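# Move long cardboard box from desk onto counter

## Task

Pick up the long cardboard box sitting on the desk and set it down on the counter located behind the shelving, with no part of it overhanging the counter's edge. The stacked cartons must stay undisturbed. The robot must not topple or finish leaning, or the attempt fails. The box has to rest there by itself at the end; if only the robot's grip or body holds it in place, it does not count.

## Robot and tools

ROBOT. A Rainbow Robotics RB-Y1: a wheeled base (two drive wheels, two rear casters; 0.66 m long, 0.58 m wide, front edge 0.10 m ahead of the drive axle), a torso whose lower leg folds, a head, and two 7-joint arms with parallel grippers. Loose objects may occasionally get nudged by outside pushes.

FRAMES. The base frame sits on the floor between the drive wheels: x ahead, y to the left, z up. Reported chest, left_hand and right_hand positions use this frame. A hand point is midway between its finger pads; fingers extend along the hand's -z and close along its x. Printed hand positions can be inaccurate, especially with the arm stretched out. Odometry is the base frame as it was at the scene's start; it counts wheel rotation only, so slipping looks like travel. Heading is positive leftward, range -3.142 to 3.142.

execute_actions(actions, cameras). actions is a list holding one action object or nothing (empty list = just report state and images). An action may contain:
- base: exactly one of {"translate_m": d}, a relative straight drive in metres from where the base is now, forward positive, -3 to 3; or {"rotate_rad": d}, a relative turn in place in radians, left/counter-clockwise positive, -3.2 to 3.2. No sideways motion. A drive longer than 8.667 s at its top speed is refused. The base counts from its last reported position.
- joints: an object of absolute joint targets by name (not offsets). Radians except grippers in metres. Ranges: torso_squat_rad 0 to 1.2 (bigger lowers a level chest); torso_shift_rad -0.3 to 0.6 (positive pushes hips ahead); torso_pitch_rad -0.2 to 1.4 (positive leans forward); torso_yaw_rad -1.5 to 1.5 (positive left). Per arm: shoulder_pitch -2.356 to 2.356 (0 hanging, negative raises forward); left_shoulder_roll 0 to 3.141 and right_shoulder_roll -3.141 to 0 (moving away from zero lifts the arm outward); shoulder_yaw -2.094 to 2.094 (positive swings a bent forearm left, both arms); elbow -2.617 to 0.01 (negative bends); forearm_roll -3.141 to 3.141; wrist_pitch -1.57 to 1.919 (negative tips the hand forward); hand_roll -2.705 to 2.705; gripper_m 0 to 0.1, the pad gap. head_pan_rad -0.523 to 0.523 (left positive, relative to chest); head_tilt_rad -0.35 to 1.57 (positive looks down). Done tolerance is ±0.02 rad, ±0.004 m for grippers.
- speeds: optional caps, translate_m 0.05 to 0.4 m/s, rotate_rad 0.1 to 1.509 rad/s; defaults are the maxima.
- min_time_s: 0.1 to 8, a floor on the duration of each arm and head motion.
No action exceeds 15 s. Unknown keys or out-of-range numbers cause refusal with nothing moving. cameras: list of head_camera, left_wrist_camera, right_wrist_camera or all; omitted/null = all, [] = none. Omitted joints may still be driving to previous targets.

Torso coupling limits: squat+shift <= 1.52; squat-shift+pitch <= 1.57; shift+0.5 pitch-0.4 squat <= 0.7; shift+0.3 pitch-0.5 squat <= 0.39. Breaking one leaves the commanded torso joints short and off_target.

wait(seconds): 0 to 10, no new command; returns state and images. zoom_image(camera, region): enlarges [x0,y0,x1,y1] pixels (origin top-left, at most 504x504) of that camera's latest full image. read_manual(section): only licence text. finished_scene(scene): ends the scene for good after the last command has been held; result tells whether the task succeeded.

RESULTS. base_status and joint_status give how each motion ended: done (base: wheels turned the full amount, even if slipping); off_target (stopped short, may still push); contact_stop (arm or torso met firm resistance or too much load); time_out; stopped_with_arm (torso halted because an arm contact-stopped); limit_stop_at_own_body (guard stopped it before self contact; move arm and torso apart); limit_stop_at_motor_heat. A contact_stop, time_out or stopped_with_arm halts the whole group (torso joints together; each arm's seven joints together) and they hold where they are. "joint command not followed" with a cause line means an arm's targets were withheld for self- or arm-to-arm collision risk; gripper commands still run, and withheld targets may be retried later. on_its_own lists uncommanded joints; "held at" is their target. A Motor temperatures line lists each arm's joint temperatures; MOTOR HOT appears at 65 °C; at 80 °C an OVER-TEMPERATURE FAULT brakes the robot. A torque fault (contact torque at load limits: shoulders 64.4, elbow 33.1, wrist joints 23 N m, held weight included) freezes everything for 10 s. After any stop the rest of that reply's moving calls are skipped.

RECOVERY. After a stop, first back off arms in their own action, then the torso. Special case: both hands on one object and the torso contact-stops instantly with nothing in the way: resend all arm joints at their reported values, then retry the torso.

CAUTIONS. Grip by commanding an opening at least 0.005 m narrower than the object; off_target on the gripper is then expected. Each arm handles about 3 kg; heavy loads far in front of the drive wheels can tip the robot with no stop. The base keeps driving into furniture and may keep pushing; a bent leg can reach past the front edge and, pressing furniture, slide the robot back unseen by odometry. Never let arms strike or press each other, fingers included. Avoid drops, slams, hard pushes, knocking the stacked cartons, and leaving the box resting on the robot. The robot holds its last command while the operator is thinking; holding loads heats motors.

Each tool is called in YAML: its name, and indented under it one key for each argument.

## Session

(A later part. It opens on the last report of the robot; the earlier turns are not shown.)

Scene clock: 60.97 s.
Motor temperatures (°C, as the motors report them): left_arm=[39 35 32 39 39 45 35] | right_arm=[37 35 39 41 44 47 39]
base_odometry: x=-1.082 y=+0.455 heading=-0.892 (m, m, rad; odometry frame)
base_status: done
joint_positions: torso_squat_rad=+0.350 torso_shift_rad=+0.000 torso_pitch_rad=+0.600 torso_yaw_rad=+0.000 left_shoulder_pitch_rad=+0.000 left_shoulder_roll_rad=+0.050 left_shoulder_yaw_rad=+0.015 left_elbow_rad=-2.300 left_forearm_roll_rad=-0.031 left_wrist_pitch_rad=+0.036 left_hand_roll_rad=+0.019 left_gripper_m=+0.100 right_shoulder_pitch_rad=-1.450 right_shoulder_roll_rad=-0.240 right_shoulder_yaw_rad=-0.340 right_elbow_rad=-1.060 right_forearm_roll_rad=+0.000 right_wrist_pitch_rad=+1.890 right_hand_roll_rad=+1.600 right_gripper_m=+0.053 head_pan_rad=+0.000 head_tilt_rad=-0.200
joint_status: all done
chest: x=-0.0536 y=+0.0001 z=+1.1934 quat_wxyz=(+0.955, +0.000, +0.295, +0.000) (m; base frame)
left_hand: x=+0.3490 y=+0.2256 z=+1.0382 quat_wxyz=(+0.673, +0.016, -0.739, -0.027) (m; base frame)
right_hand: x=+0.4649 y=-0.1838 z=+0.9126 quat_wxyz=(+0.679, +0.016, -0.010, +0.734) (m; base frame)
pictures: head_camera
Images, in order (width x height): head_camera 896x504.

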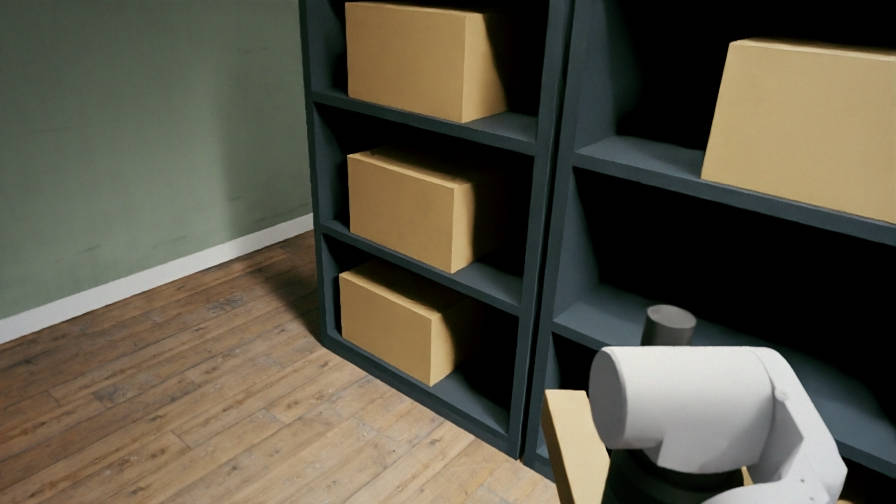

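execute_actions:
  actions:
    - {"base":{"rotate_rad":0.58},"speeds":{"rotate_rad":0.8}}
  cameras: []

execute_actions:
  actions:
    - {"base":{"translate_m":1.8}}
  cameras: ["head_camera"]

execute_actions:
  actions:
    - {"base":{"rotate_rad":-0.55},"speeds":{"rotate_rad":0.8}}
  cameras: ["head_camera"]

Scene clock: 63.70 s.
Motor temperatures (°C, as the motors report them): left_arm=[39 35 32 39 39 45 35] | right_arm=[38 35 39 41 44 47 39]
base_odometry: x=-1.082 y=+0.455 heading=-0.313 (m, m, rad; odometry frame)
base_status: done
joint_positions: torso_squat_rad=+0.350 torso_shift_rad=+0.000 torso_pitch_rad=+0.600 torso_yaw_rad=+0.000 left_shoulder_pitch_rad=+0.000 left_shoulder_roll_rad=+0.050 left_shoulder_yaw_rad=+0.015 left_elbow_rad=-2.300 left_forearm_roll_rad=-0.031 left_wrist_pitch_rad=+0.036 left_hand_roll_rad=+0.019 left_gripper_m=+0.100 right_shoulder_pitch_rad=-1.450 right_shoulder_roll_rad=-0.240 right_shoulder_yaw_rad=-0.340 right_elbow_rad=-1.060 right_forearm_roll_rad=+0.000 right_wrist_pitch_rad=+1.890 right_hand_roll_rad=+1.600 right_gripper_m=+0.053 head_pan_rad=+0.000 head_tilt_rad=-0.200
joint_status: not commanded
chest: x=-0.0536 y=+0.0001 z=+1.1934 quat_wxyz=(+0.955, +0.000, +0.295, +0.000) (m; base frame)
left_hand: x=+0.3490 y=+0.2256 z=+1.0382 quat_wxyz=(+0.673, +0.016, -0.739, -0.027) (m; base frame)
right_hand: x=+0.4649 y=-0.1838 z=+0.9126 quat_wxyz=(+0.679, +0.016, -0.010, +0.734) (m; base frame)
pictures: none
No camera images: the call's "cameras" was empty. Leave "cameras" out to get every camera's image.

Scene clock: 69.77 s.
Motor temperatures (°C, as the motors report them): left_arm=[39 35 32 39 39 45 35] | right_arm=[38 35 39 41 44 47 39]
base_odometry: x=+0.631 y=-0.099 heading=-0.313 (m, m, rad; odometry frame)
base_status: done
joint_positions: torso_squat_rad=+0.350 torso_shift_rad=+0.000 torso_pitch_rad=+0.600 torso_yaw_rad=+0.000 left_shoulder_pitch_rad=+0.000 left_shoulder_roll_rad=+0.050 left_shoulder_yaw_rad=+0.015 left_elbow_rad=-2.300 left_forearm_roll_rad=-0.031 left_wrist_pitch_rad=+0.036 left_hand_roll_rad=+0.019 left_gripper_m=+0.100 right_shoulder_pitch_rad=-1.450 right_shoulder_roll_rad=-0.240 right_shoulder_yaw_rad=-0.340 right_elbow_rad=-1.060 right_forearm_roll_rad=+0.000 right_wrist_pitch_rad=+1.890 right_hand_roll_rad=+1.600 right_gripper_m=+0.053 head_pan_rad=+0.000 head_tilt_rad=-0.200
joint_status: not commanded
chest: x=-0.0535 y=+0.0001 z=+1.1934 quat_wxyz=(+0.955, +0.000, +0.296, +0.000) (m; base frame)
left_hand: x=+0.3491 y=+0.2256 z=+1.0382 quat_wxyz=(+0.673, +0.016, -0.739, -0.027) (m; base frame)
right_hand: x=+0.4649 y=-0.1838 z=+0.9126 quat_wxyz=(+0.679, +0.016, -0.010, +0.734) (m; base frame)
pictures: head_camera
Images, in order (width x height): head_camera 896x504.

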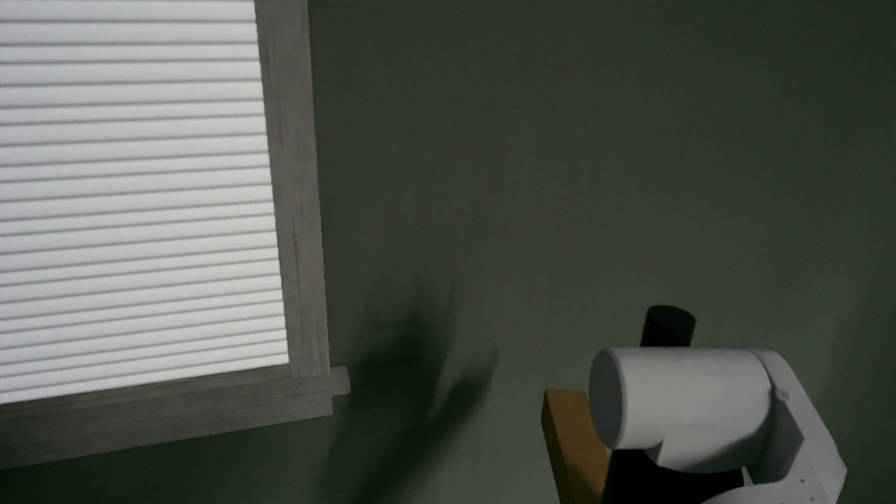

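Scene clock: 72.20 s.
Motor temperatures (°C, as the motors report them): left_arm=[39 35 32 39 39 45 35] | right_arm=[38 35 39 41 44 47 39]
base_odometry: x=+0.631 y=-0.099 heading=-0.862 (m, m, rad; odometry frame)
base_status: done
joint_positions: torso_squat_rad=+0.350 torso_shift_rad=+0.000 torso_pitch_rad=+0.600 torso_yaw_rad=+0.000 left_shoulder_pitch_rad=+0.000 left_shoulder_roll_rad=+0.050 left_shoulder_yaw_rad=+0.015 left_elbow_rad=-2.300 left_forearm_roll_rad=-0.031 left_wrist_pitch_rad=+0.036 left_hand_roll_rad=+0.019 left_gripper_m=+0.100 right_shoulder_pitch_rad=-1.450 right_shoulder_roll_rad=-0.240 right_shoulder_yaw_rad=-0.340 right_elbow_rad=-1.060 right_forearm_roll_rad=+0.000 right_wrist_pitch_rad=+1.890 right_hand_roll_rad=+1.600 right_gripper_m=+0.053 head_pan_rad=+0.000 head_tilt_rad=-0.200
joint_status: not commanded
chest: x=-0.0535 y=+0.0001 z=+1.1934 quat_wxyz=(+0.955, +0.000, +0.296, +0.000) (m; base frame)
left_hand: x=+0.3491 y=+0.2256 z=+1.0382 quat_wxyz=(+0.673, +0.016, -0.739, -0.027) (m; base frame)
right_hand: x=+0.4649 y=-0.1838 z=+0.9126 quat_wxyz=(+0.679, +0.016, -0.010, +0.734) (m; base frame)
pictures: head_camera
Images, in order (width x height): head_camera 896x504.

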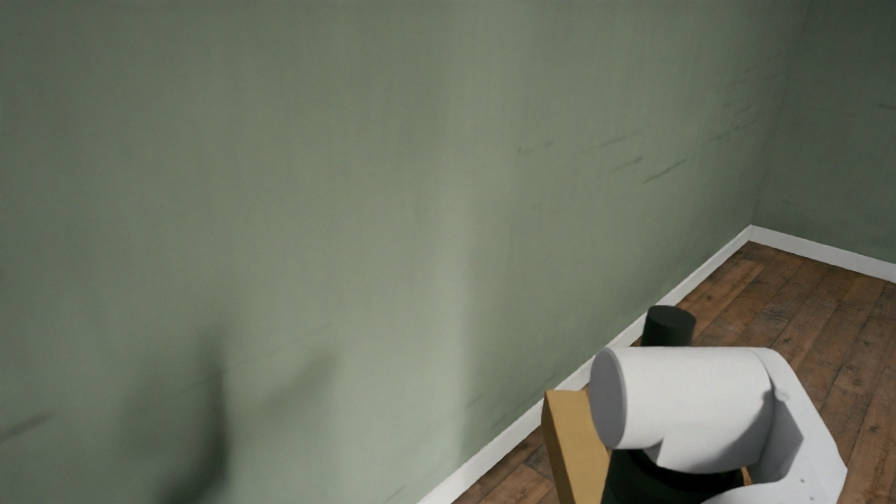

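execute_actions:
  actions:
    - {"base":{"rotate_rad":-0.4},"speeds":{"rotate_rad":0.8},"joints":{"head_tilt_rad":-0.1}}
  cameras: ["head_camera"]

Scene clock: 74.40 s.
Motor temperatures (°C, as the motors report them): left_arm=[39 35 32 39 39 45 35] | right_arm=[38 35 39 41 44 47 39]
base_odometry: x=+0.631 y=-0.099 heading=-1.262 (m, m, rad; odometry frame)
base_status: done
joint_positions: torso_squat_rad=+0.350 torso_shift_rad=+0.000 torso_pitch_rad=+0.600 torso_yaw_rad=+0.000 left_shoulder_pitch_rad=+0.000 left_shoulder_roll_rad=+0.050 left_shoulder_yaw_rad=+0.015 left_elbow_rad=-2.300 left_forearm_roll_rad=-0.031 left_wrist_pitch_rad=+0.036 left_hand_roll_rad=+0.019 left_gripper_m=+0.100 right_shoulder_pitch_rad=-1.450 right_shoulder_roll_rad=-0.240 right_shoulder_yaw_rad=-0.340 right_elbow_rad=-1.060 right_forearm_roll_rad=+0.000 right_wrist_pitch_rad=+1.890 right_hand_roll_rad=+1.600 right_gripper_m=+0.053 head_pan_rad=+0.000 head_tilt_rad=-0.100
joint_status: all done
chest: x=-0.0535 y=+0.0001 z=+1.1934 quat_wxyz=(+0.955, +0.000, +0.296, +0.000) (m; base frame)
left_hand: x=+0.3491 y=+0.2256 z=+1.0382 quat_wxyz=(+0.673, +0.016, -0.739, -0.027) (m; base frame)
right_hand: x=+0.4649 y=-0.1838 z=+0.9126 quat_wxyz=(+0.679, +0.016, -0.010, +0.734) (m; base frame)
pictures: head_camera
Images, in order (width x height): head_camera 896x504.

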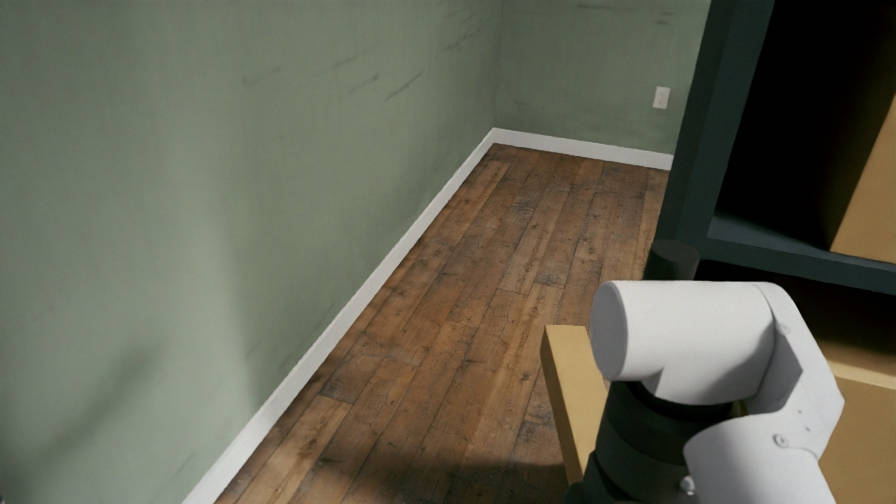

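execute_actions:
  actions:
    - {"base":{"rotate_rad":0.32},"speeds":{"rotate_rad":0.8}}
  cameras: []

execute_actions:
  actions:
    - {"base":{"translate_m":0.7},"speeds":{"translate_m":0.3}}
  cameras: ["head_camera"]

execute_actions:
  actions:
    - {"base":{"rotate_rad":-0.63},"speeds":{"rotate_rad":0.6},"joints":{"head_tilt_rad":0.1}}
  cameras: ["head_camera"]

Scene clock: 76.50 s.
Motor temperatures (°C, as the motors report them): left_arm=[39 35 32 39 39 45 35] | right_arm=[38 35 39 41 44 47 39]
base_odometry: x=+0.631 y=-0.099 heading=-0.942 (m, m, rad; odometry frame)
base_status: done
joint_positions: torso_squat_rad=+0.350 torso_shift_rad=+0.000 torso_pitch_rad=+0.600 torso_yaw_rad=+0.000 left_shoulder_pitch_rad=+0.000 left_shoulder_roll_rad=+0.050 left_shoulder_yaw_rad=+0.015 left_elbow_rad=-2.300 left_forearm_roll_rad=-0.031 left_wrist_pitch_rad=+0.036 left_hand_roll_rad=+0.019 left_gripper_m=+0.100 right_shoulder_pitch_rad=-1.450 right_shoulder_roll_rad=-0.240 right_shoulder_yaw_rad=-0.340 right_elbow_rad=-1.060 right_forearm_roll_rad=+0.000 right_wrist_pitch_rad=+1.890 right_hand_roll_rad=+1.600 right_gripper_m=+0.053 head_pan_rad=+0.000 head_tilt_rad=-0.100
joint_status: not commanded
chest: x=-0.0535 y=+0.0001 z=+1.1934 quat_wxyz=(+0.955, +0.000, +0.296, +0.000) (m; base frame)
left_hand: x=+0.3491 y=+0.2256 z=+1.0382 quat_wxyz=(+0.673, +0.016, -0.739, -0.027) (m; base frame)
right_hand: x=+0.4649 y=-0.1838 z=+0.9126 quat_wxyz=(+0.679, +0.016, -0.010, +0.734) (m; base frame)
pictures: none
No camera images: the call's "cameras" was empty. Leave "cameras" out to get every camera's image.

Scene clock: 80.13 s.
Motor temperatures (°C, as the motors report them): left_arm=[39 35 32 39 39 45 35] | right_arm=[38 35 39 41 44 47 39]
base_odometry: x=+1.042 y=-0.665 heading=-0.943 (m, m, rad; odometry frame)
base_status: done
joint_positions: torso_squat_rad=+0.350 torso_shift_rad=+0.000 torso_pitch_rad=+0.600 torso_yaw_rad=+0.000 left_shoulder_pitch_rad=+0.000 left_shoulder_roll_rad=+0.050 left_shoulder_yaw_rad=+0.015 left_elbow_rad=-2.300 left_forearm_roll_rad=-0.031 left_wrist_pitch_rad=+0.036 left_hand_roll_rad=+0.019 left_gripper_m=+0.100 right_shoulder_pitch_rad=-1.450 right_shoulder_roll_rad=-0.240 right_shoulder_yaw_rad=-0.340 right_elbow_rad=-1.060 right_forearm_roll_rad=+0.000 right_wrist_pitch_rad=+1.890 right_hand_roll_rad=+1.600 right_gripper_m=+0.053 head_pan_rad=+0.000 head_tilt_rad=-0.100
joint_status: not commanded
chest: x=-0.0535 y=+0.0001 z=+1.1934 quat_wxyz=(+0.955, +0.000, +0.296, +0.000) (m; base frame)
left_hand: x=+0.3491 y=+0.2256 z=+1.0382 quat_wxyz=(+0.673, +0.016, -0.739, -0.027) (m; base frame)
right_hand: x=+0.4649 y=-0.1838 z=+0.9126 quat_wxyz=(+0.679, +0.016, -0.010, +0.734) (m; base frame)
pictures: head_camera
Images, in order (width x height): head_camera 896x504.

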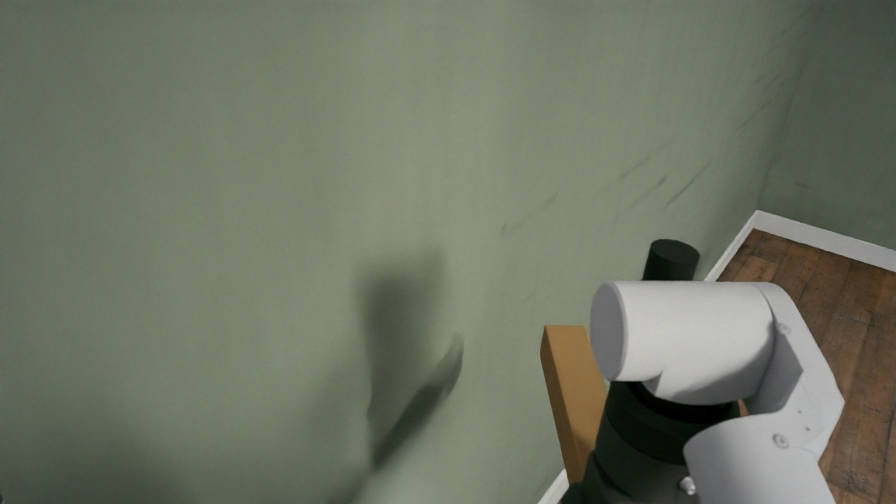

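Scene clock: 82.70 s.
Motor temperatures (°C, as the motors report them): left_arm=[39 35 32 39 39 45 35] | right_arm=[38 35 39 41 44 47 39]
base_odometry: x=+1.042 y=-0.665 heading=-1.572 (m, m, rad; odometry frame)
base_status: done
joint_positions: torso_squat_rad=+0.350 torso_shift_rad=+0.000 torso_pitch_rad=+0.600 torso_yaw_rad=+0.000 left_shoulder_pitch_rad=+0.000 left_shoulder_roll_rad=+0.050 left_shoulder_yaw_rad=+0.015 left_elbow_rad=-2.300 left_forearm_roll_rad=-0.031 left_wrist_pitch_rad=+0.036 left_hand_roll_rad=+0.019 left_gripper_m=+0.100 right_shoulder_pitch_rad=-1.450 right_shoulder_roll_rad=-0.240 right_shoulder_yaw_rad=-0.340 right_elbow_rad=-1.060 right_forearm_roll_rad=+0.000 right_wrist_pitch_rad=+1.890 right_hand_roll_rad=+1.600 right_gripper_m=+0.053 head_pan_rad=+0.000 head_tilt_rad=+0.100
joint_status: all done
chest: x=-0.0535 y=+0.0001 z=+1.1934 quat_wxyz=(+0.955, +0.000, +0.296, +0.000) (m; base frame)
left_hand: x=+0.3491 y=+0.2256 z=+1.0382 quat_wxyz=(+0.673, +0.016, -0.739, -0.027) (m; base frame)
right_hand: x=+0.4649 y=-0.1838 z=+0.9126 quat_wxyz=(+0.679, +0.016, -0.010, +0.734) (m; base frame)
pictures: head_camera
Images, in order (width x height): head_camera 896x504.

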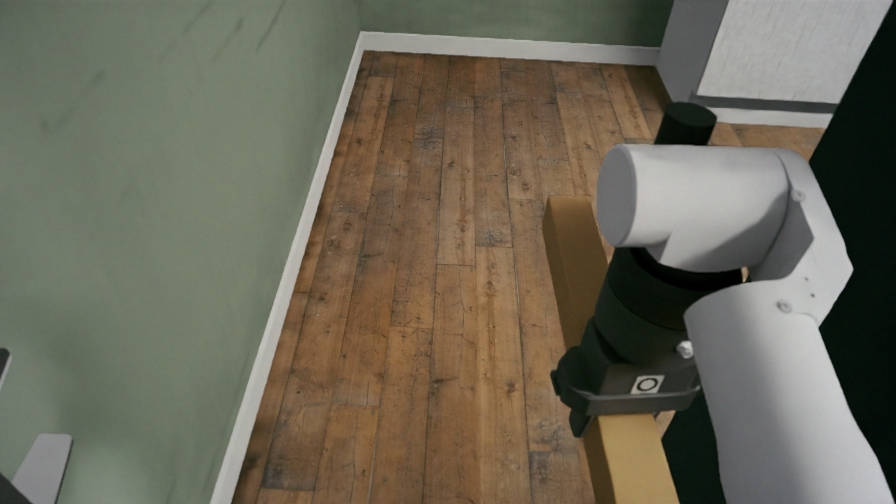

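execute_actions:
  actions:
    - {"base":{"translate_m":0.8},"speeds":{"translate_m":0.3}}
  cameras: ["head_camera","right_wrist_camera"]

Scene clock: 86.73 s.
Motor temperatures (°C, as the motors report them): left_arm=[39 35 32 39 39 45 35] | right_arm=[38 35 39 41 44 47 39]
base_odometry: x=+1.040 y=-1.465 heading=-1.573 (m, m, rad; odometry frame)
base_status: done
joint_positions: torso_squat_rad=+0.350 torso_shift_rad=+0.000 torso_pitch_rad=+0.600 torso_yaw_rad=+0.000 left_shoulder_pitch_rad=+0.000 left_shoulder_roll_rad=+0.050 left_shoulder_yaw_rad=+0.015 left_elbow_rad=-2.300 left_forearm_roll_rad=-0.031 left_wrist_pitch_rad=+0.036 left_hand_roll_rad=+0.019 left_gripper_m=+0.100 right_shoulder_pitch_rad=-1.450 right_shoulder_roll_rad=-0.240 right_shoulder_yaw_rad=-0.340 right_elbow_rad=-1.060 right_forearm_roll_rad=+0.000 right_wrist_pitch_rad=+1.890 right_hand_roll_rad=+1.600 right_gripper_m=+0.053 head_pan_rad=+0.000 head_tilt_rad=+0.100
joint_status: not commanded
chest: x=-0.0535 y=+0.0001 z=+1.1934 quat_wxyz=(+0.955, +0.000, +0.296, +0.000) (m; base frame)
left_hand: x=+0.3491 y=+0.2256 z=+1.0382 quat_wxyz=(+0.673, +0.016, -0.739, -0.027) (m; base frame)
right_hand: x=+0.4649 y=-0.1838 z=+0.9126 quat_wxyz=(+0.679, +0.016, -0.010, +0.734) (m; base frame)
pictures: head_camera, right_wrist_camera
Images, in order (width x height): head_camera 896x504, right_wrist_camera 644x364.

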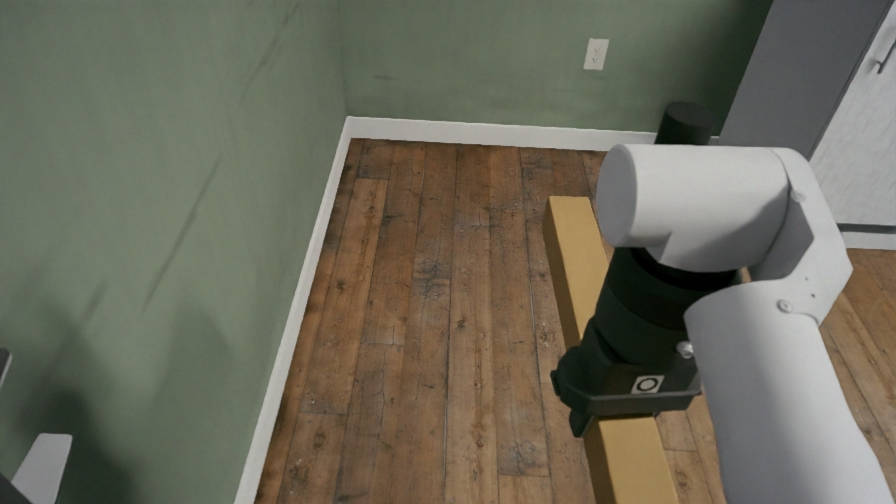

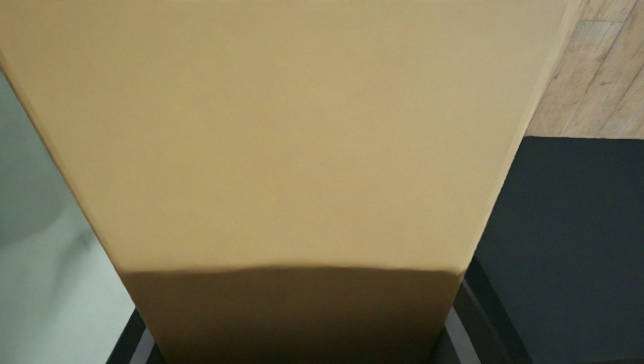

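execute_actions:
  actions:
    - {"base":{"translate_m":0.25},"joints":{"torso_pitch_rad":0.2,"torso_squat_rad":0.1,"right_shoulder_pitch_rad":-1.5,"right_elbow_rad":-0.55,"head_tilt_rad":0.45},"min_time_s":2}
  cameras: []

execute_actions:
  actions:
    - {"base":{"rotate_rad":-0.25},"speeds":{"rotate_rad":0.6}}
  cameras: []

execute_actions:
  actions:
    - {"base":{"translate_m":0.55},"speeds":{"translate_m":0.3}}
  cameras: []

execute_actions:
  actions:
    - {"base":{"rotate_rad":-0.45},"speeds":{"rotate_rad":0.5}}
  cameras: ["head_camera"]

Scene clock: 89.47 s.
Motor temperatures (°C, as the motors report them): left_arm=[39 35 32 39 39 45 35] | right_arm=[38 35 39 41 44 47 39]
base_odometry: x=+1.040 y=-1.715 heading=-1.573 (m, m, rad; odometry frame)
base_status: done
joint_positions: torso_squat_rad=+0.100 torso_shift_rad=+0.000 torso_pitch_rad=+0.200 torso_yaw_rad=+0.000 left_shoulder_pitch_rad=+0.000 left_shoulder_roll_rad=+0.050 left_shoulder_yaw_rad=+0.015 left_elbow_rad=-2.300 left_forearm_roll_rad=-0.031 left_wrist_pitch_rad=+0.036 left_hand_roll_rad=+0.019 left_gripper_m=+0.100 right_shoulder_pitch_rad=-1.500 right_shoulder_roll_rad=-0.240 right_shoulder_yaw_rad=-0.340 right_elbow_rad=-0.550 right_forearm_roll_rad=+0.000 right_wrist_pitch_rad=+1.890 right_hand_roll_rad=+1.600 right_gripper_m=+0.053 head_pan_rad=+0.000 head_tilt_rad=+0.450
joint_status: all done
chest: x=-0.1669 y=+0.0001 z=+1.2803 quat_wxyz=(+0.995, +0.000, +0.100, +0.000) (m; base frame)
left_hand: x=+0.2643 y=+0.2257 z=+1.2942 quat_wxyz=(+0.513, +0.021, -0.858, -0.024) (m; base frame)
right_hand: x=+0.3591 y=-0.1769 z=+1.1086 quat_wxyz=(+0.668, +0.030, +0.021, +0.743) (m; base frame)
pictures: none
No camera images: the call's "cameras" was empty. Leave "cameras" out to get every camera's image.

Scene clock: 91.17 s.
Motor temperatures (°C, as the motors report them): left_arm=[39 35 32 39 39 45 35] | right_arm=[38 35 39 41 44 47 39]
base_odometry: x=+1.040 y=-1.715 heading=-1.822 (m, m, rad; odometry frame)
base_status: done
joint_positions: torso_squat_rad=+0.100 torso_shift_rad=+0.000 torso_pitch_rad=+0.200 torso_yaw_rad=+0.000 left_shoulder_pitch_rad=+0.000 left_shoulder_roll_rad=+0.050 left_shoulder_yaw_rad=+0.015 left_elbow_rad=-2.300 left_forearm_roll_rad=-0.031 left_wrist_pitch_rad=+0.036 left_hand_roll_rad=+0.019 left_gripper_m=+0.100 right_shoulder_pitch_rad=-1.500 right_shoulder_roll_rad=-0.240 right_shoulder_yaw_rad=-0.340 right_elbow_rad=-0.550 right_forearm_roll_rad=+0.000 right_wrist_pitch_rad=+1.890 right_hand_roll_rad=+1.600 right_gripper_m=+0.053 head_pan_rad=+0.000 head_tilt_rad=+0.450
joint_status: not commanded
chest: x=-0.1669 y=+0.0002 z=+1.2803 quat_wxyz=(+0.995, +0.000, +0.100, +0.000) (m; base frame)
left_hand: x=+0.2643 y=+0.2257 z=+1.2942 quat_wxyz=(+0.513, +0.021, -0.858, -0.024) (m; base frame)
right_hand: x=+0.3591 y=-0.1768 z=+1.1086 quat_wxyz=(+0.668, +0.030, +0.021, +0.743) (m; base frame)
pictures: none
No camera images: the call's "cameras" was empty. Leave "cameras" out to get every camera's image.

Scene clock: 94.23 s.
Motor temperatures (°C, as the motors report them): left_arm=[39 35 32 39 39 45 35] | right_arm=[38 35 39 41 44 47 39]
base_odometry: x=+0.903 y=-2.248 heading=-1.823 (m, m, rad; odometry frame)
base_status: done
joint_positions: torso_squat_rad=+0.100 torso_shift_rad=+0.000 torso_pitch_rad=+0.200 torso_yaw_rad=+0.000 left_shoulder_pitch_rad=+0.000 left_shoulder_roll_rad=+0.050 left_shoulder_yaw_rad=+0.015 left_elbow_rad=-2.300 left_forearm_roll_rad=-0.031 left_wrist_pitch_rad=+0.036 left_hand_roll_rad=+0.019 left_gripper_m=+0.100 right_shoulder_pitch_rad=-1.500 right_shoulder_roll_rad=-0.240 right_shoulder_yaw_rad=-0.340 right_elbow_rad=-0.550 right_forearm_roll_rad=+0.000 right_wrist_pitch_rad=+1.890 right_hand_roll_rad=+1.600 right_gripper_m=+0.053 head_pan_rad=+0.000 head_tilt_rad=+0.450
joint_status: not commanded
chest: x=-0.1668 y=+0.0002 z=+1.2803 quat_wxyz=(+0.995, +0.000, +0.100, +0.000) (m; base frame)
left_hand: x=+0.2645 y=+0.2257 z=+1.2941 quat_wxyz=(+0.513, +0.021, -0.858, -0.024) (m; base frame)
right_hand: x=+0.3592 y=-0.1768 z=+1.1085 quat_wxyz=(+0.668, +0.030, +0.021, +0.743) (m; base frame)
pictures: none
No camera images: the call's "cameras" was empty. Leave "cameras" out to get every camera's image.

Scene clock: 96.47 s.
Motor temperatures (°C, as the motors report them): left_arm=[39 35 32 39 39 45 35] | right_arm=[38 35 39 41 44 47 39]
base_odometry: x=+0.903 y=-2.248 heading=-2.272 (m, m, rad; odometry frame)
base_status: done
joint_positions: torso_squat_rad=+0.100 torso_shift_rad=+0.000 torso_pitch_rad=+0.200 torso_yaw_rad=+0.000 left_shoulder_pitch_rad=+0.000 left_shoulder_roll_rad=+0.050 left_shoulder_yaw_rad=+0.015 left_elbow_rad=-2.300 left_forearm_roll_rad=-0.031 left_wrist_pitch_rad=+0.036 left_hand_roll_rad=+0.019 left_gripper_m=+0.100 right_shoulder_pitch_rad=-1.500 right_shoulder_roll_rad=-0.240 right_shoulder_yaw_rad=-0.340 right_elbow_rad=-0.550 right_forearm_roll_rad=+0.000 right_wrist_pitch_rad=+1.890 right_hand_roll_rad=+1.600 right_gripper_m=+0.053 head_pan_rad=+0.000 head_tilt_rad=+0.450
joint_status: not commanded
chest: x=-0.1668 y=+0.0002 z=+1.2803 quat_wxyz=(+0.995, +0.000, +0.100, +0.000) (m; base frame)
left_hand: x=+0.2645 y=+0.2257 z=+1.2941 quat_wxyz=(+0.513, +0.021, -0.858, -0.024) (m; base frame)
right_hand: x=+0.3592 y=-0.1768 z=+1.1085 quat_wxyz=(+0.668, +0.030, +0.021, +0.743) (m; base frame)
pictures: head_camera
Images, in order (width x height): head_camera 896x504.

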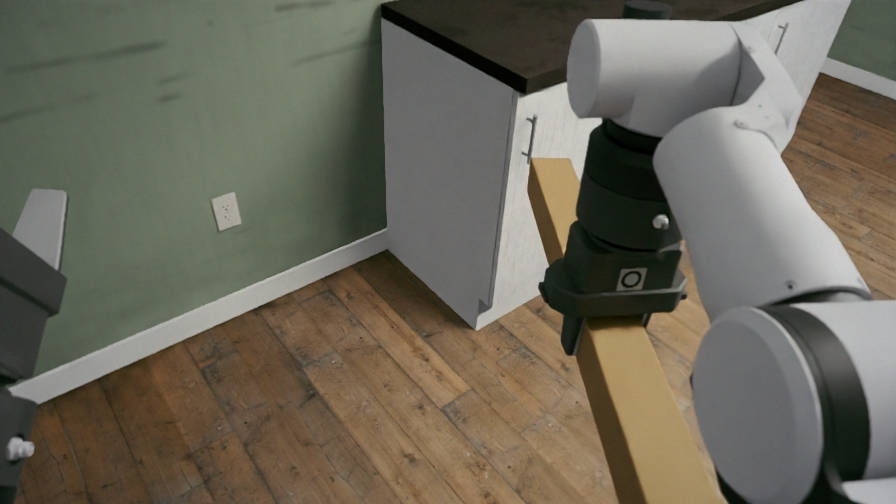

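execute_actions:
  actions:
    - {"base":{"translate_m":0.72},"speeds":{"translate_m":0.3}}
  cameras: ["head_camera"]

execute_actions:
  actions:
    - {"base":{"rotate_rad":-0.87},"speeds":{"rotate_rad":0.6},"joints":{"head_pan_rad":0.4,"head_tilt_rad":0.5}}
  cameras: ["head_camera"]

Scene clock: 100.30 s.
Motor temperatures (°C, as the motors report them): left_arm=[39 35 32 39 39 45 35] | right_arm=[38 35 39 41 44 47 39]
base_odometry: x=+0.438 y=-2.798 heading=-2.273 (m, m, rad; odometry frame)
base_status: done
joint_positions: torso_squat_rad=+0.100 torso_shift_rad=+0.000 torso_pitch_rad=+0.200 torso_yaw_rad=+0.000 left_shoulder_pitch_rad=+0.000 left_shoulder_roll_rad=+0.050 left_shoulder_yaw_rad=+0.015 left_elbow_rad=-2.300 left_forearm_roll_rad=-0.031 left_wrist_pitch_rad=+0.036 left_hand_roll_rad=+0.019 left_gripper_m=+0.100 right_shoulder_pitch_rad=-1.500 right_shoulder_roll_rad=-0.240 right_shoulder_yaw_rad=-0.340 right_elbow_rad=-0.550 right_forearm_roll_rad=+0.000 right_wrist_pitch_rad=+1.890 right_hand_roll_rad=+1.600 right_gripper_m=+0.053 head_pan_rad=+0.000 head_tilt_rad=+0.450
joint_status: not commanded
chest: x=-0.1668 y=+0.0002 z=+1.2803 quat_wxyz=(+0.995, +0.000, +0.100, +0.000) (m; base frame)
left_hand: x=+0.2645 y=+0.2257 z=+1.2941 quat_wxyz=(+0.513, +0.021, -0.858, -0.024) (m; base frame)
right_hand: x=+0.3592 y=-0.1768 z=+1.1085 quat_wxyz=(+0.668, +0.030, +0.021, +0.743) (m; base frame)
pictures: head_camera
Images, in order (width x height): head_camera 896x504.

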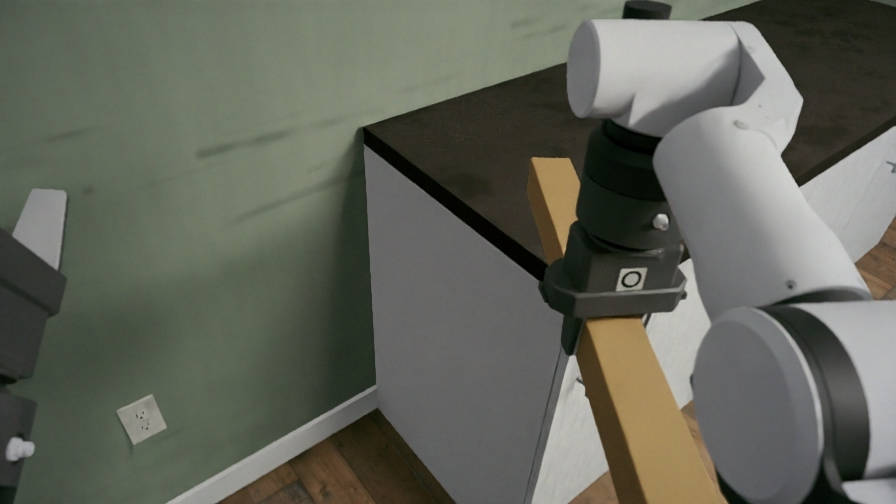

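Scene clock: 103.27 s.
Motor temperatures (°C, as the motors report them): left_arm=[39 35 32 39 39 45 35] | right_arm=[38 35 39 41 44 47 39]
base_odometry: x=+0.438 y=-2.798 heading=+3.141 (m, m, rad; odometry frame)
base_status: done
joint_positions: torso_squat_rad=+0.100 torso_shift_rad=+0.000 torso_pitch_rad=+0.200 torso_yaw_rad=+0.000 left_shoulder_pitch_rad=+0.000 left_shoulder_roll_rad=+0.050 left_shoulder_yaw_rad=+0.015 left_elbow_rad=-2.300 left_forearm_roll_rad=-0.031 left_wrist_pitch_rad=+0.036 left_hand_roll_rad=+0.019 left_gripper_m=+0.100 right_shoulder_pitch_rad=-1.500 right_shoulder_roll_rad=-0.240 right_shoulder_yaw_rad=-0.340 right_elbow_rad=-0.550 right_forearm_roll_rad=+0.000 right_wrist_pitch_rad=+1.890 right_hand_roll_rad=+1.600 right_gripper_m=+0.053 head_pan_rad=+0.400 head_tilt_rad=+0.500
joint_status: all done
chest: x=-0.1668 y=+0.0002 z=+1.2803 quat_wxyz=(+0.995, +0.000, +0.100, +0.000) (m; base frame)
left_hand: x=+0.2645 y=+0.2257 z=+1.2941 quat_wxyz=(+0.513, +0.021, -0.858, -0.024) (m; base frame)
right_hand: x=+0.3592 y=-0.1768 z=+1.1085 quat_wxyz=(+0.668, +0.030, +0.021, +0.743) (m; base frame)
pictures: head_camera
Images, in order (width x height): head_camera 896x504.

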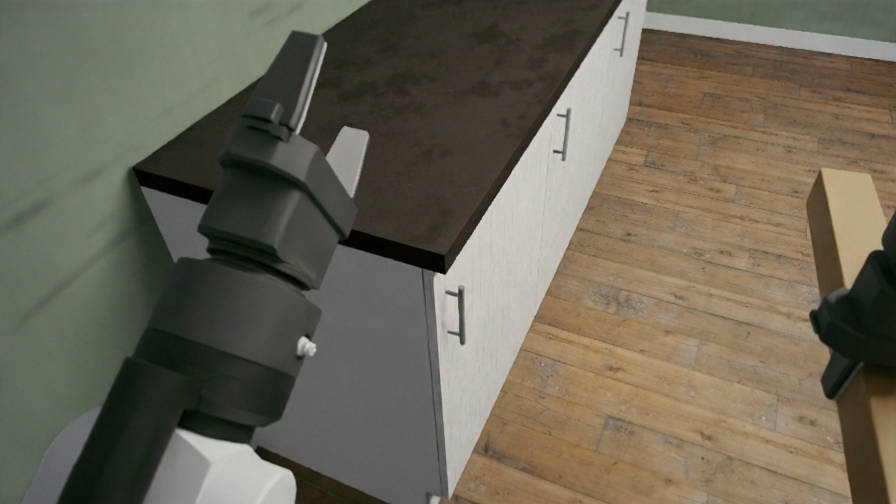

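execute_actions:
  actions:
    - {"base":{"rotate_rad":-0.28},"speeds":{"rotate_rad":0.6}}
  cameras: []

execute_actions:
  actions:
    - {"base":{"translate_m":0.45},"speeds":{"translate_m":0.3}}
  cameras: []

execute_actions:
  actions:
    - {"base":{"rotate_rad":0.28},"speeds":{"rotate_rad":0.6}}
  cameras: ["head_camera"]

Scene clock: 105.23 s.
Motor temperatures (°C, as the motors report them): left_arm=[39 35 32 39 39 45 35] | right_arm=[38 35 39 41 44 47 39]
base_odometry: x=+0.438 y=-2.798 heading=+2.862 (m, m, rad; odometry frame)
base_status: done
joint_positions: torso_squat_rad=+0.100 torso_shift_rad=+0.000 torso_pitch_rad=+0.200 torso_yaw_rad=+0.000 left_shoulder_pitch_rad=+0.000 left_shoulder_roll_rad=+0.050 left_shoulder_yaw_rad=+0.015 left_elbow_rad=-2.300 left_forearm_roll_rad=-0.031 left_wrist_pitch_rad=+0.036 left_hand_roll_rad=+0.019 left_gripper_m=+0.100 right_shoulder_pitch_rad=-1.500 right_shoulder_roll_rad=-0.240 right_shoulder_yaw_rad=-0.340 right_elbow_rad=-0.550 right_forearm_roll_rad=+0.000 right_wrist_pitch_rad=+1.890 right_hand_roll_rad=+1.600 right_gripper_m=+0.053 head_pan_rad=+0.400 head_tilt_rad=+0.500
joint_status: not commanded
chest: x=-0.1668 y=+0.0002 z=+1.2803 quat_wxyz=(+0.995, +0.000, +0.100, +0.000) (m; base frame)
left_hand: x=+0.2645 y=+0.2257 z=+1.2941 quat_wxyz=(+0.513, +0.021, -0.858, -0.024) (m; base frame)
right_hand: x=+0.3592 y=-0.1768 z=+1.1085 quat_wxyz=(+0.668, +0.030, +0.021, +0.743) (m; base frame)
pictures: none
No camera images: the call's "cameras" was empty. Leave "cameras" out to get every camera's image.

Scene clock: 107.97 s.
Motor temperatures (°C, as the motors report them): left_arm=[39 35 32 39 39 45 35] | right_arm=[38 35 39 41 44 47 39]
base_odometry: x=+0.006 y=-2.673 heading=+2.861 (m, m, rad; odometry frame)
base_status: done
joint_positions: torso_squat_rad=+0.100 torso_shift_rad=+0.000 torso_pitch_rad=+0.200 torso_yaw_rad=+0.000 left_shoulder_pitch_rad=+0.000 left_shoulder_roll_rad=+0.050 left_shoulder_yaw_rad=+0.015 left_elbow_rad=-2.300 left_forearm_roll_rad=-0.031 left_wrist_pitch_rad=+0.036 left_hand_roll_rad=+0.019 left_gripper_m=+0.100 right_shoulder_pitch_rad=-1.500 right_shoulder_roll_rad=-0.240 right_shoulder_yaw_rad=-0.340 right_elbow_rad=-0.550 right_forearm_roll_rad=+0.000 right_wrist_pitch_rad=+1.890 right_hand_roll_rad=+1.600 right_gripper_m=+0.053 head_pan_rad=+0.400 head_tilt_rad=+0.500
joint_status: not commanded
chest: x=-0.1668 y=+0.0002 z=+1.2803 quat_wxyz=(+0.995, +0.000, +0.100, +0.000) (m; base frame)
left_hand: x=+0.2645 y=+0.2257 z=+1.2941 quat_wxyz=(+0.513, +0.021, -0.858, -0.024) (m; base frame)
right_hand: x=+0.3592 y=-0.1768 z=+1.1085 quat_wxyz=(+0.668, +0.030, +0.021, +0.743) (m; base frame)
pictures: none
No camera images: the call's "cameras" was empty. Leave "cameras" out to get every camera's image.

Scene clock: 109.80 s.
Motor temperatures (°C, as the motors report them): left_arm=[39 35 32 39 39 45 35] | right_arm=[38 35 39 41 44 47 39]
base_odometry: x=+0.006 y=-2.673 heading=+3.141 (m, m, rad; odometry frame)
base_status: done
joint_positions: torso_squat_rad=+0.100 torso_shift_rad=+0.000 torso_pitch_rad=+0.200 torso_yaw_rad=+0.000 left_shoulder_pitch_rad=+0.000 left_shoulder_roll_rad=+0.050 left_shoulder_yaw_rad=+0.015 left_elbow_rad=-2.300 left_forearm_roll_rad=-0.031 left_wrist_pitch_rad=+0.036 left_hand_roll_rad=+0.019 left_gripper_m=+0.100 right_shoulder_pitch_rad=-1.500 right_shoulder_roll_rad=-0.240 right_shoulder_yaw_rad=-0.340 right_elbow_rad=-0.550 right_forearm_roll_rad=+0.000 right_wrist_pitch_rad=+1.890 right_hand_roll_rad=+1.600 right_gripper_m=+0.053 head_pan_rad=+0.400 head_tilt_rad=+0.500
joint_status: not commanded
chest: x=-0.1668 y=+0.0002 z=+1.2803 quat_wxyz=(+0.995, +0.000, +0.100, +0.000) (m; base frame)
left_hand: x=+0.2645 y=+0.2257 z=+1.2941 quat_wxyz=(+0.513, +0.021, -0.858, -0.024) (m; base frame)
right_hand: x=+0.3592 y=-0.1768 z=+1.1085 quat_wxyz=(+0.668, +0.030, +0.021, +0.743) (m; base frame)
pictures: head_camera
Images, in order (width x height): head_camera 896x504.

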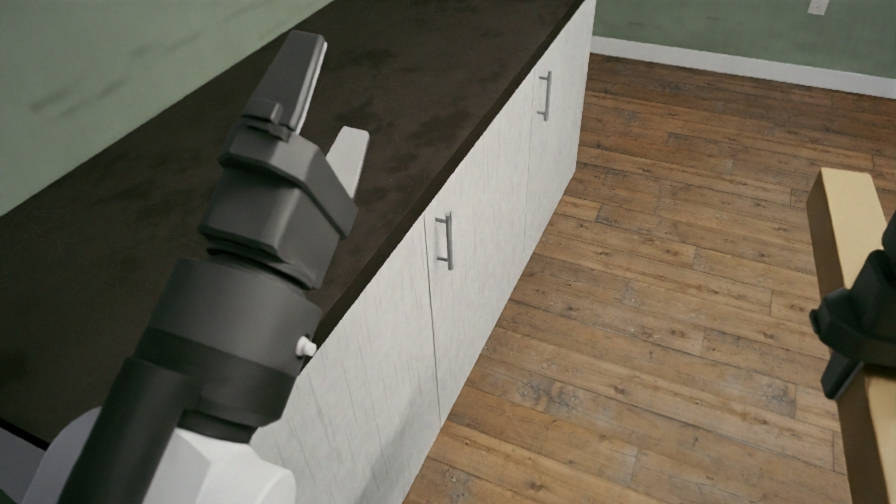

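execute_actions:
  actions:
    - {"base":{"translate_m":0.75},"speeds":{"translate_m":0.3}}
  cameras: []

execute_actions:
  actions:
    - {"joints":{"torso_yaw_rad":1.45,"right_hand_roll_rad":0.15,"head_pan_rad":0,"head_tilt_rad":0.8},"min_time_s":3.5}

Scene clock: 113.47 s.
Motor temperatures (°C, as the motors report them): left_arm=[39 35 32 39 39 45 35] | right_arm=[38 35 39 41 44 47 39]
base_odometry: x=-0.744 y=-2.673 heading=+3.141 (m, m, rad; odometry frame)
base_status: done
joint_positions: torso_squat_rad=+0.100 torso_shift_rad=+0.000 torso_pitch_rad=+0.200 torso_yaw_rad=+0.000 left_shoulder_pitch_rad=+0.000 left_shoulder_roll_rad=+0.050 left_shoulder_yaw_rad=+0.015 left_elbow_rad=-2.300 left_forearm_roll_rad=-0.031 left_wrist_pitch_rad=+0.036 left_hand_roll_rad=+0.019 left_gripper_m=+0.100 right_shoulder_pitch_rad=-1.500 right_shoulder_roll_rad=-0.240 right_shoulder_yaw_rad=-0.340 right_elbow_rad=-0.550 right_forearm_roll_rad=+0.000 right_wrist_pitch_rad=+1.890 right_hand_roll_rad=+1.600 right_gripper_m=+0.053 head_pan_rad=+0.400 head_tilt_rad=+0.500
joint_status: not commanded
chest: x=-0.1667 y=+0.0002 z=+1.2803 quat_wxyz=(+0.995, +0.000, +0.100, +0.000) (m; base frame)
left_hand: x=+0.2645 y=+0.2257 z=+1.2941 quat_wxyz=(+0.513, +0.021, -0.858, -0.024) (m; base frame)
right_hand: x=+0.3592 y=-0.1768 z=+1.1085 quat_wxyz=(+0.668, +0.030, +0.021, +0.743) (m; base frame)
pictures: none
No camera images: the call's "cameras" was empty. Leave "cameras" out to get every camera's image.

Scene clock: 117.27 s.
Motor temperatures (°C, as the motors report them): left_arm=[39 35 32 39 39 45 35] | right_arm=[38 35 39 41 44 47 39]
base_odometry: x=-0.744 y=-2.673 heading=+3.141 (m, m, rad; odometry frame)
base_status: not commanded
joint_positions: torso_squat_rad=+0.100 torso_shift_rad=+0.000 torso_pitch_rad=+0.200 torso_yaw_rad=+1.450 left_shoulder_pitch_rad=+0.000 left_shoulder_roll_rad=+0.050 left_shoulder_yaw_rad=+0.015 left_elbow_rad=-2.300 left_forearm_roll_rad=-0.031 left_wrist_pitch_rad=+0.036 left_hand_roll_rad=+0.019 left_gripper_m=+0.100 right_shoulder_pitch_rad=-1.500 right_shoulder_roll_rad=-0.240 right_shoulder_yaw_rad=-0.340 right_elbow_rad=-0.550 right_forearm_roll_rad=+0.000 right_wrist_pitch_rad=+1.890 right_hand_roll_rad=+0.150 right_gripper_m=+0.053 head_pan_rad=+0.000 head_tilt_rad=+0.800
joint_status: all done
chest: x=-0.1668 y=+0.0001 z=+1.2803 quat_wxyz=(+0.745, +0.066, +0.075, +0.660) (m; base frame)
left_hand: x=-0.3170 y=+0.4441 z=+1.4120 quat_wxyz=(+0.396, +0.641, -0.625, +0.202) (m; base frame)
right_hand: x=+0.0575 y=+0.5244 z=+1.1697 quat_wxyz=(+0.668, +0.114, +0.017, +0.735) (m; base frame)
pictures: head_camera, left_wrist_camera, right_wrist_camera
Images, in order (width x height): head_camera 896x504, left_wrist_camera 644x364, right_wrist_camera 644x364.

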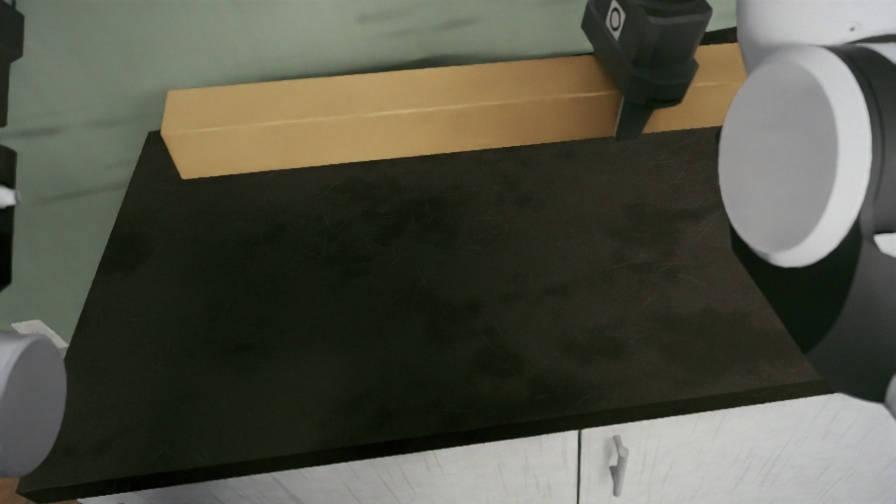

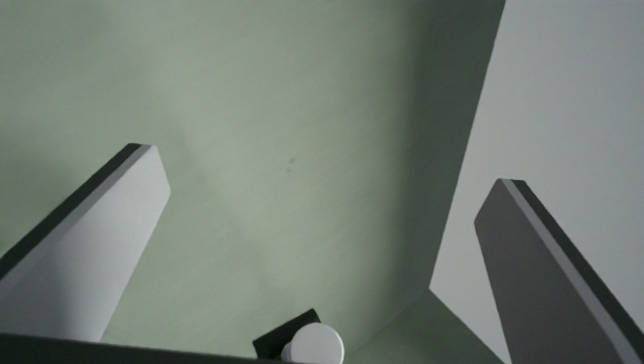

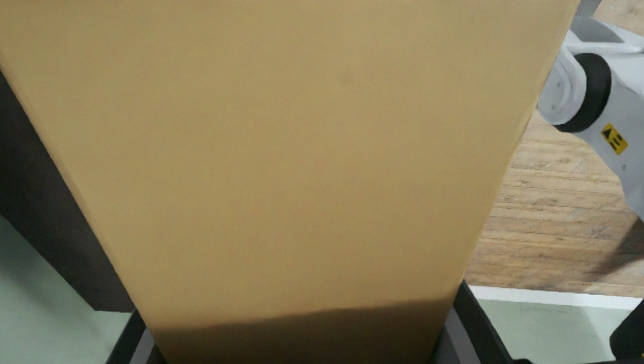

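execute_actions:
  actions:
    - {"joints":{"torso_pitch_rad":0,"right_elbow_rad":-0.4,"right_shoulder_pitch_rad":-1.45},"min_time_s":1.5}
  cameras: ["head_camera"]

Scene clock: 119.20 s.
Motor temperatures (°C, as the motors report them): left_arm=[39 35 32 39 39 45 35] | right_arm=[38 35 39 41 44 47 39]
base_odometry: x=-0.744 y=-2.673 heading=+3.141 (m, m, rad; odometry frame)
base_status: not commanded
joint_positions: torso_squat_rad=+0.100 torso_shift_rad=+0.000 torso_pitch_rad=+0.000 torso_yaw_rad=+1.450 left_shoulder_pitch_rad=+0.000 left_shoulder_roll_rad=+0.050 left_shoulder_yaw_rad=+0.015 left_elbow_rad=-2.300 left_forearm_roll_rad=-0.031 left_wrist_pitch_rad=+0.036 left_hand_roll_rad=+0.019 left_gripper_m=+0.100 right_shoulder_pitch_rad=-1.450 right_shoulder_roll_rad=-0.240 right_shoulder_yaw_rad=-0.340 right_elbow_rad=-0.400 right_forearm_roll_rad=+0.000 right_wrist_pitch_rad=+1.890 right_hand_roll_rad=+0.150 right_gripper_m=+0.053 head_pan_rad=+0.000 head_tilt_rad=+0.800
joint_status: all done
chest: x=-0.2283 y=+0.0001 z=+1.2864 quat_wxyz=(+0.748, +0.000, +0.000, +0.663) (m; base frame)
left_hand: x=-0.4016 y=+0.4441 z=+1.3857 quat_wxyz=(+0.332, +0.618, -0.662, +0.265) (m; base frame)
right_hand: x=+0.0202 y=+0.4901 z=+1.1592 quat_wxyz=(+0.674, -0.021, +0.027, +0.738) (m; base frame)
pictures: head_camera
Images, in order (width x height): head_camera 896x504.

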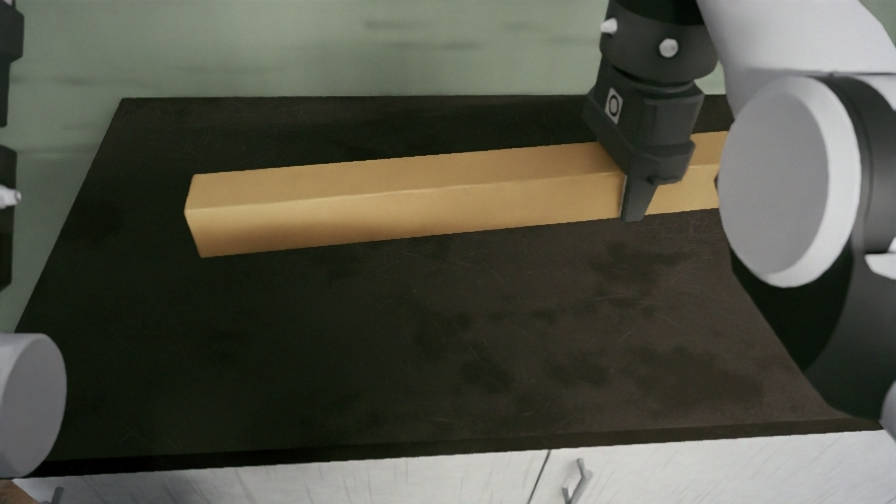

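execute_actions:
  actions:
    - {"base":{"translate_m":0.1},"joints":{"torso_yaw_rad":1.5}}
  cameras: []

execute_actions:
  actions:
    - {"base":{"rotate_rad":-0.12},"speeds":{"rotate_rad":0.3},"joints":{"right_hand_roll_rad":0.12,"torso_squat_rad":0.75}}

Scene clock: 120.80 s.
Motor temperatures (°C, as the motors report them): left_arm=[39 35 32 39 39 45 35] | right_arm=[38 35 39 41 44 47 39]
base_odometry: x=-0.844 y=-2.673 heading=-3.141 (m, m, rad; odometry frame)
base_status: done
joint_positions: torso_squat_rad=+0.100 torso_shift_rad=+0.000 torso_pitch_rad=+0.000 torso_yaw_rad=+1.500 left_shoulder_pitch_rad=+0.000 left_shoulder_roll_rad=+0.050 left_shoulder_yaw_rad=+0.015 left_elbow_rad=-2.300 left_forearm_roll_rad=-0.031 left_wrist_pitch_rad=+0.036 left_hand_roll_rad=+0.019 left_gripper_m=+0.100 right_shoulder_pitch_rad=-1.450 right_shoulder_roll_rad=-0.240 right_shoulder_yaw_rad=-0.340 right_elbow_rad=-0.400 right_forearm_roll_rad=+0.000 right_wrist_pitch_rad=+1.890 right_hand_roll_rad=+0.150 right_gripper_m=+0.053 head_pan_rad=+0.000 head_tilt_rad=+0.800
joint_status: all done
chest: x=-0.2281 y=+0.0001 z=+1.2864 quat_wxyz=(+0.732, +0.000, +0.000, +0.682) (m; base frame)
left_hand: x=-0.4234 y=+0.4349 z=+1.3857 quat_wxyz=(+0.325, +0.634, -0.646, +0.273) (m; base frame)
right_hand: x=-0.0044 y=+0.5018 z=+1.1590 quat_wxyz=(+0.655, -0.022, +0.027, +0.755) (m; base frame)
pictures: none
No camera images: the call's "cameras" was empty. Leave "cameras" out to get every camera's image.

Scene clock: 123.83 s.
Motor temperatures (°C, as the motors report them): left_arm=[39 35 32 39 39 45 35] | right_arm=[38 35 39 41 44 47 39]
base_odometry: x=-0.844 y=-2.673 heading=+3.022 (m, m, rad; odometry frame)
base_status: done
joint_positions: torso_squat_rad=+0.750 torso_shift_rad=+0.000 torso_pitch_rad=+0.000 torso_yaw_rad=+1.500 left_shoulder_pitch_rad=+0.000 left_shoulder_roll_rad=+0.050 left_shoulder_yaw_rad=+0.015 left_elbow_rad=-2.300 left_forearm_roll_rad=-0.031 left_wrist_pitch_rad=+0.036 left_hand_roll_rad=+0.019 left_gripper_m=+0.100 right_shoulder_pitch_rad=-1.450 right_shoulder_roll_rad=-0.240 right_shoulder_yaw_rad=-0.340 right_elbow_rad=-0.400 right_forearm_roll_rad=+0.000 right_wrist_pitch_rad=+1.890 right_hand_roll_rad=+0.120 right_gripper_m=+0.053 head_pan_rad=+0.000 head_tilt_rad=+0.800
joint_status: all done
chest: x=-0.2282 y=+0.0002 z=+1.1021 quat_wxyz=(+0.732, +0.000, +0.000, +0.682) (m; base frame)
left_hand: x=-0.4235 y=+0.4350 z=+1.2013 quat_wxyz=(+0.325, +0.634, -0.646, +0.274) (m; base frame)
right_hand: x=-0.0045 y=+0.5018 z=+0.9747 quat_wxyz=(+0.666, -0.022, +0.027, +0.745) (m; base frame)
pictures: head_camera, left_wrist_camera, right_wrist_camera
Images, in order (width x height): head_camera 896x504, left_wrist_camera 644x364, right_wrist_camera 644x364.

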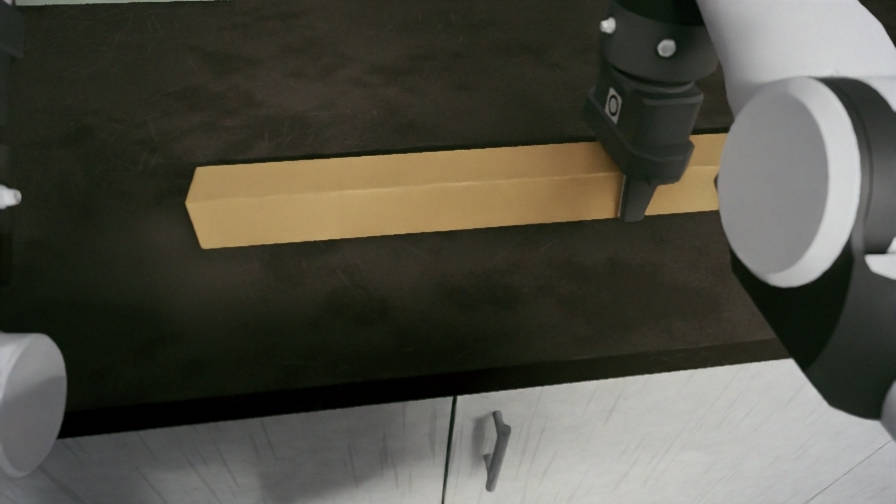

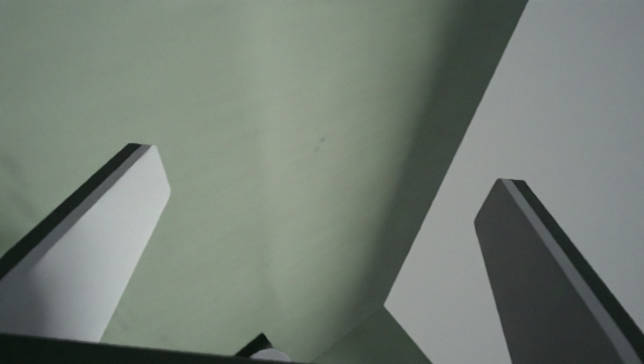

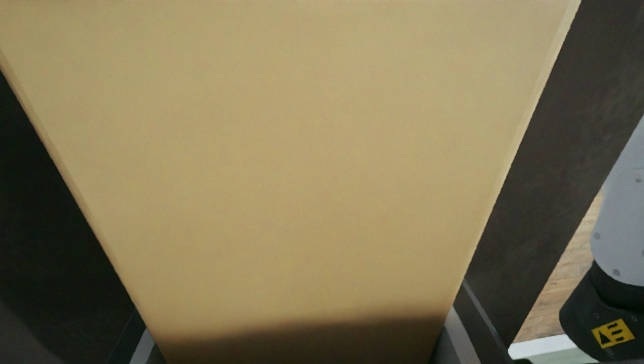

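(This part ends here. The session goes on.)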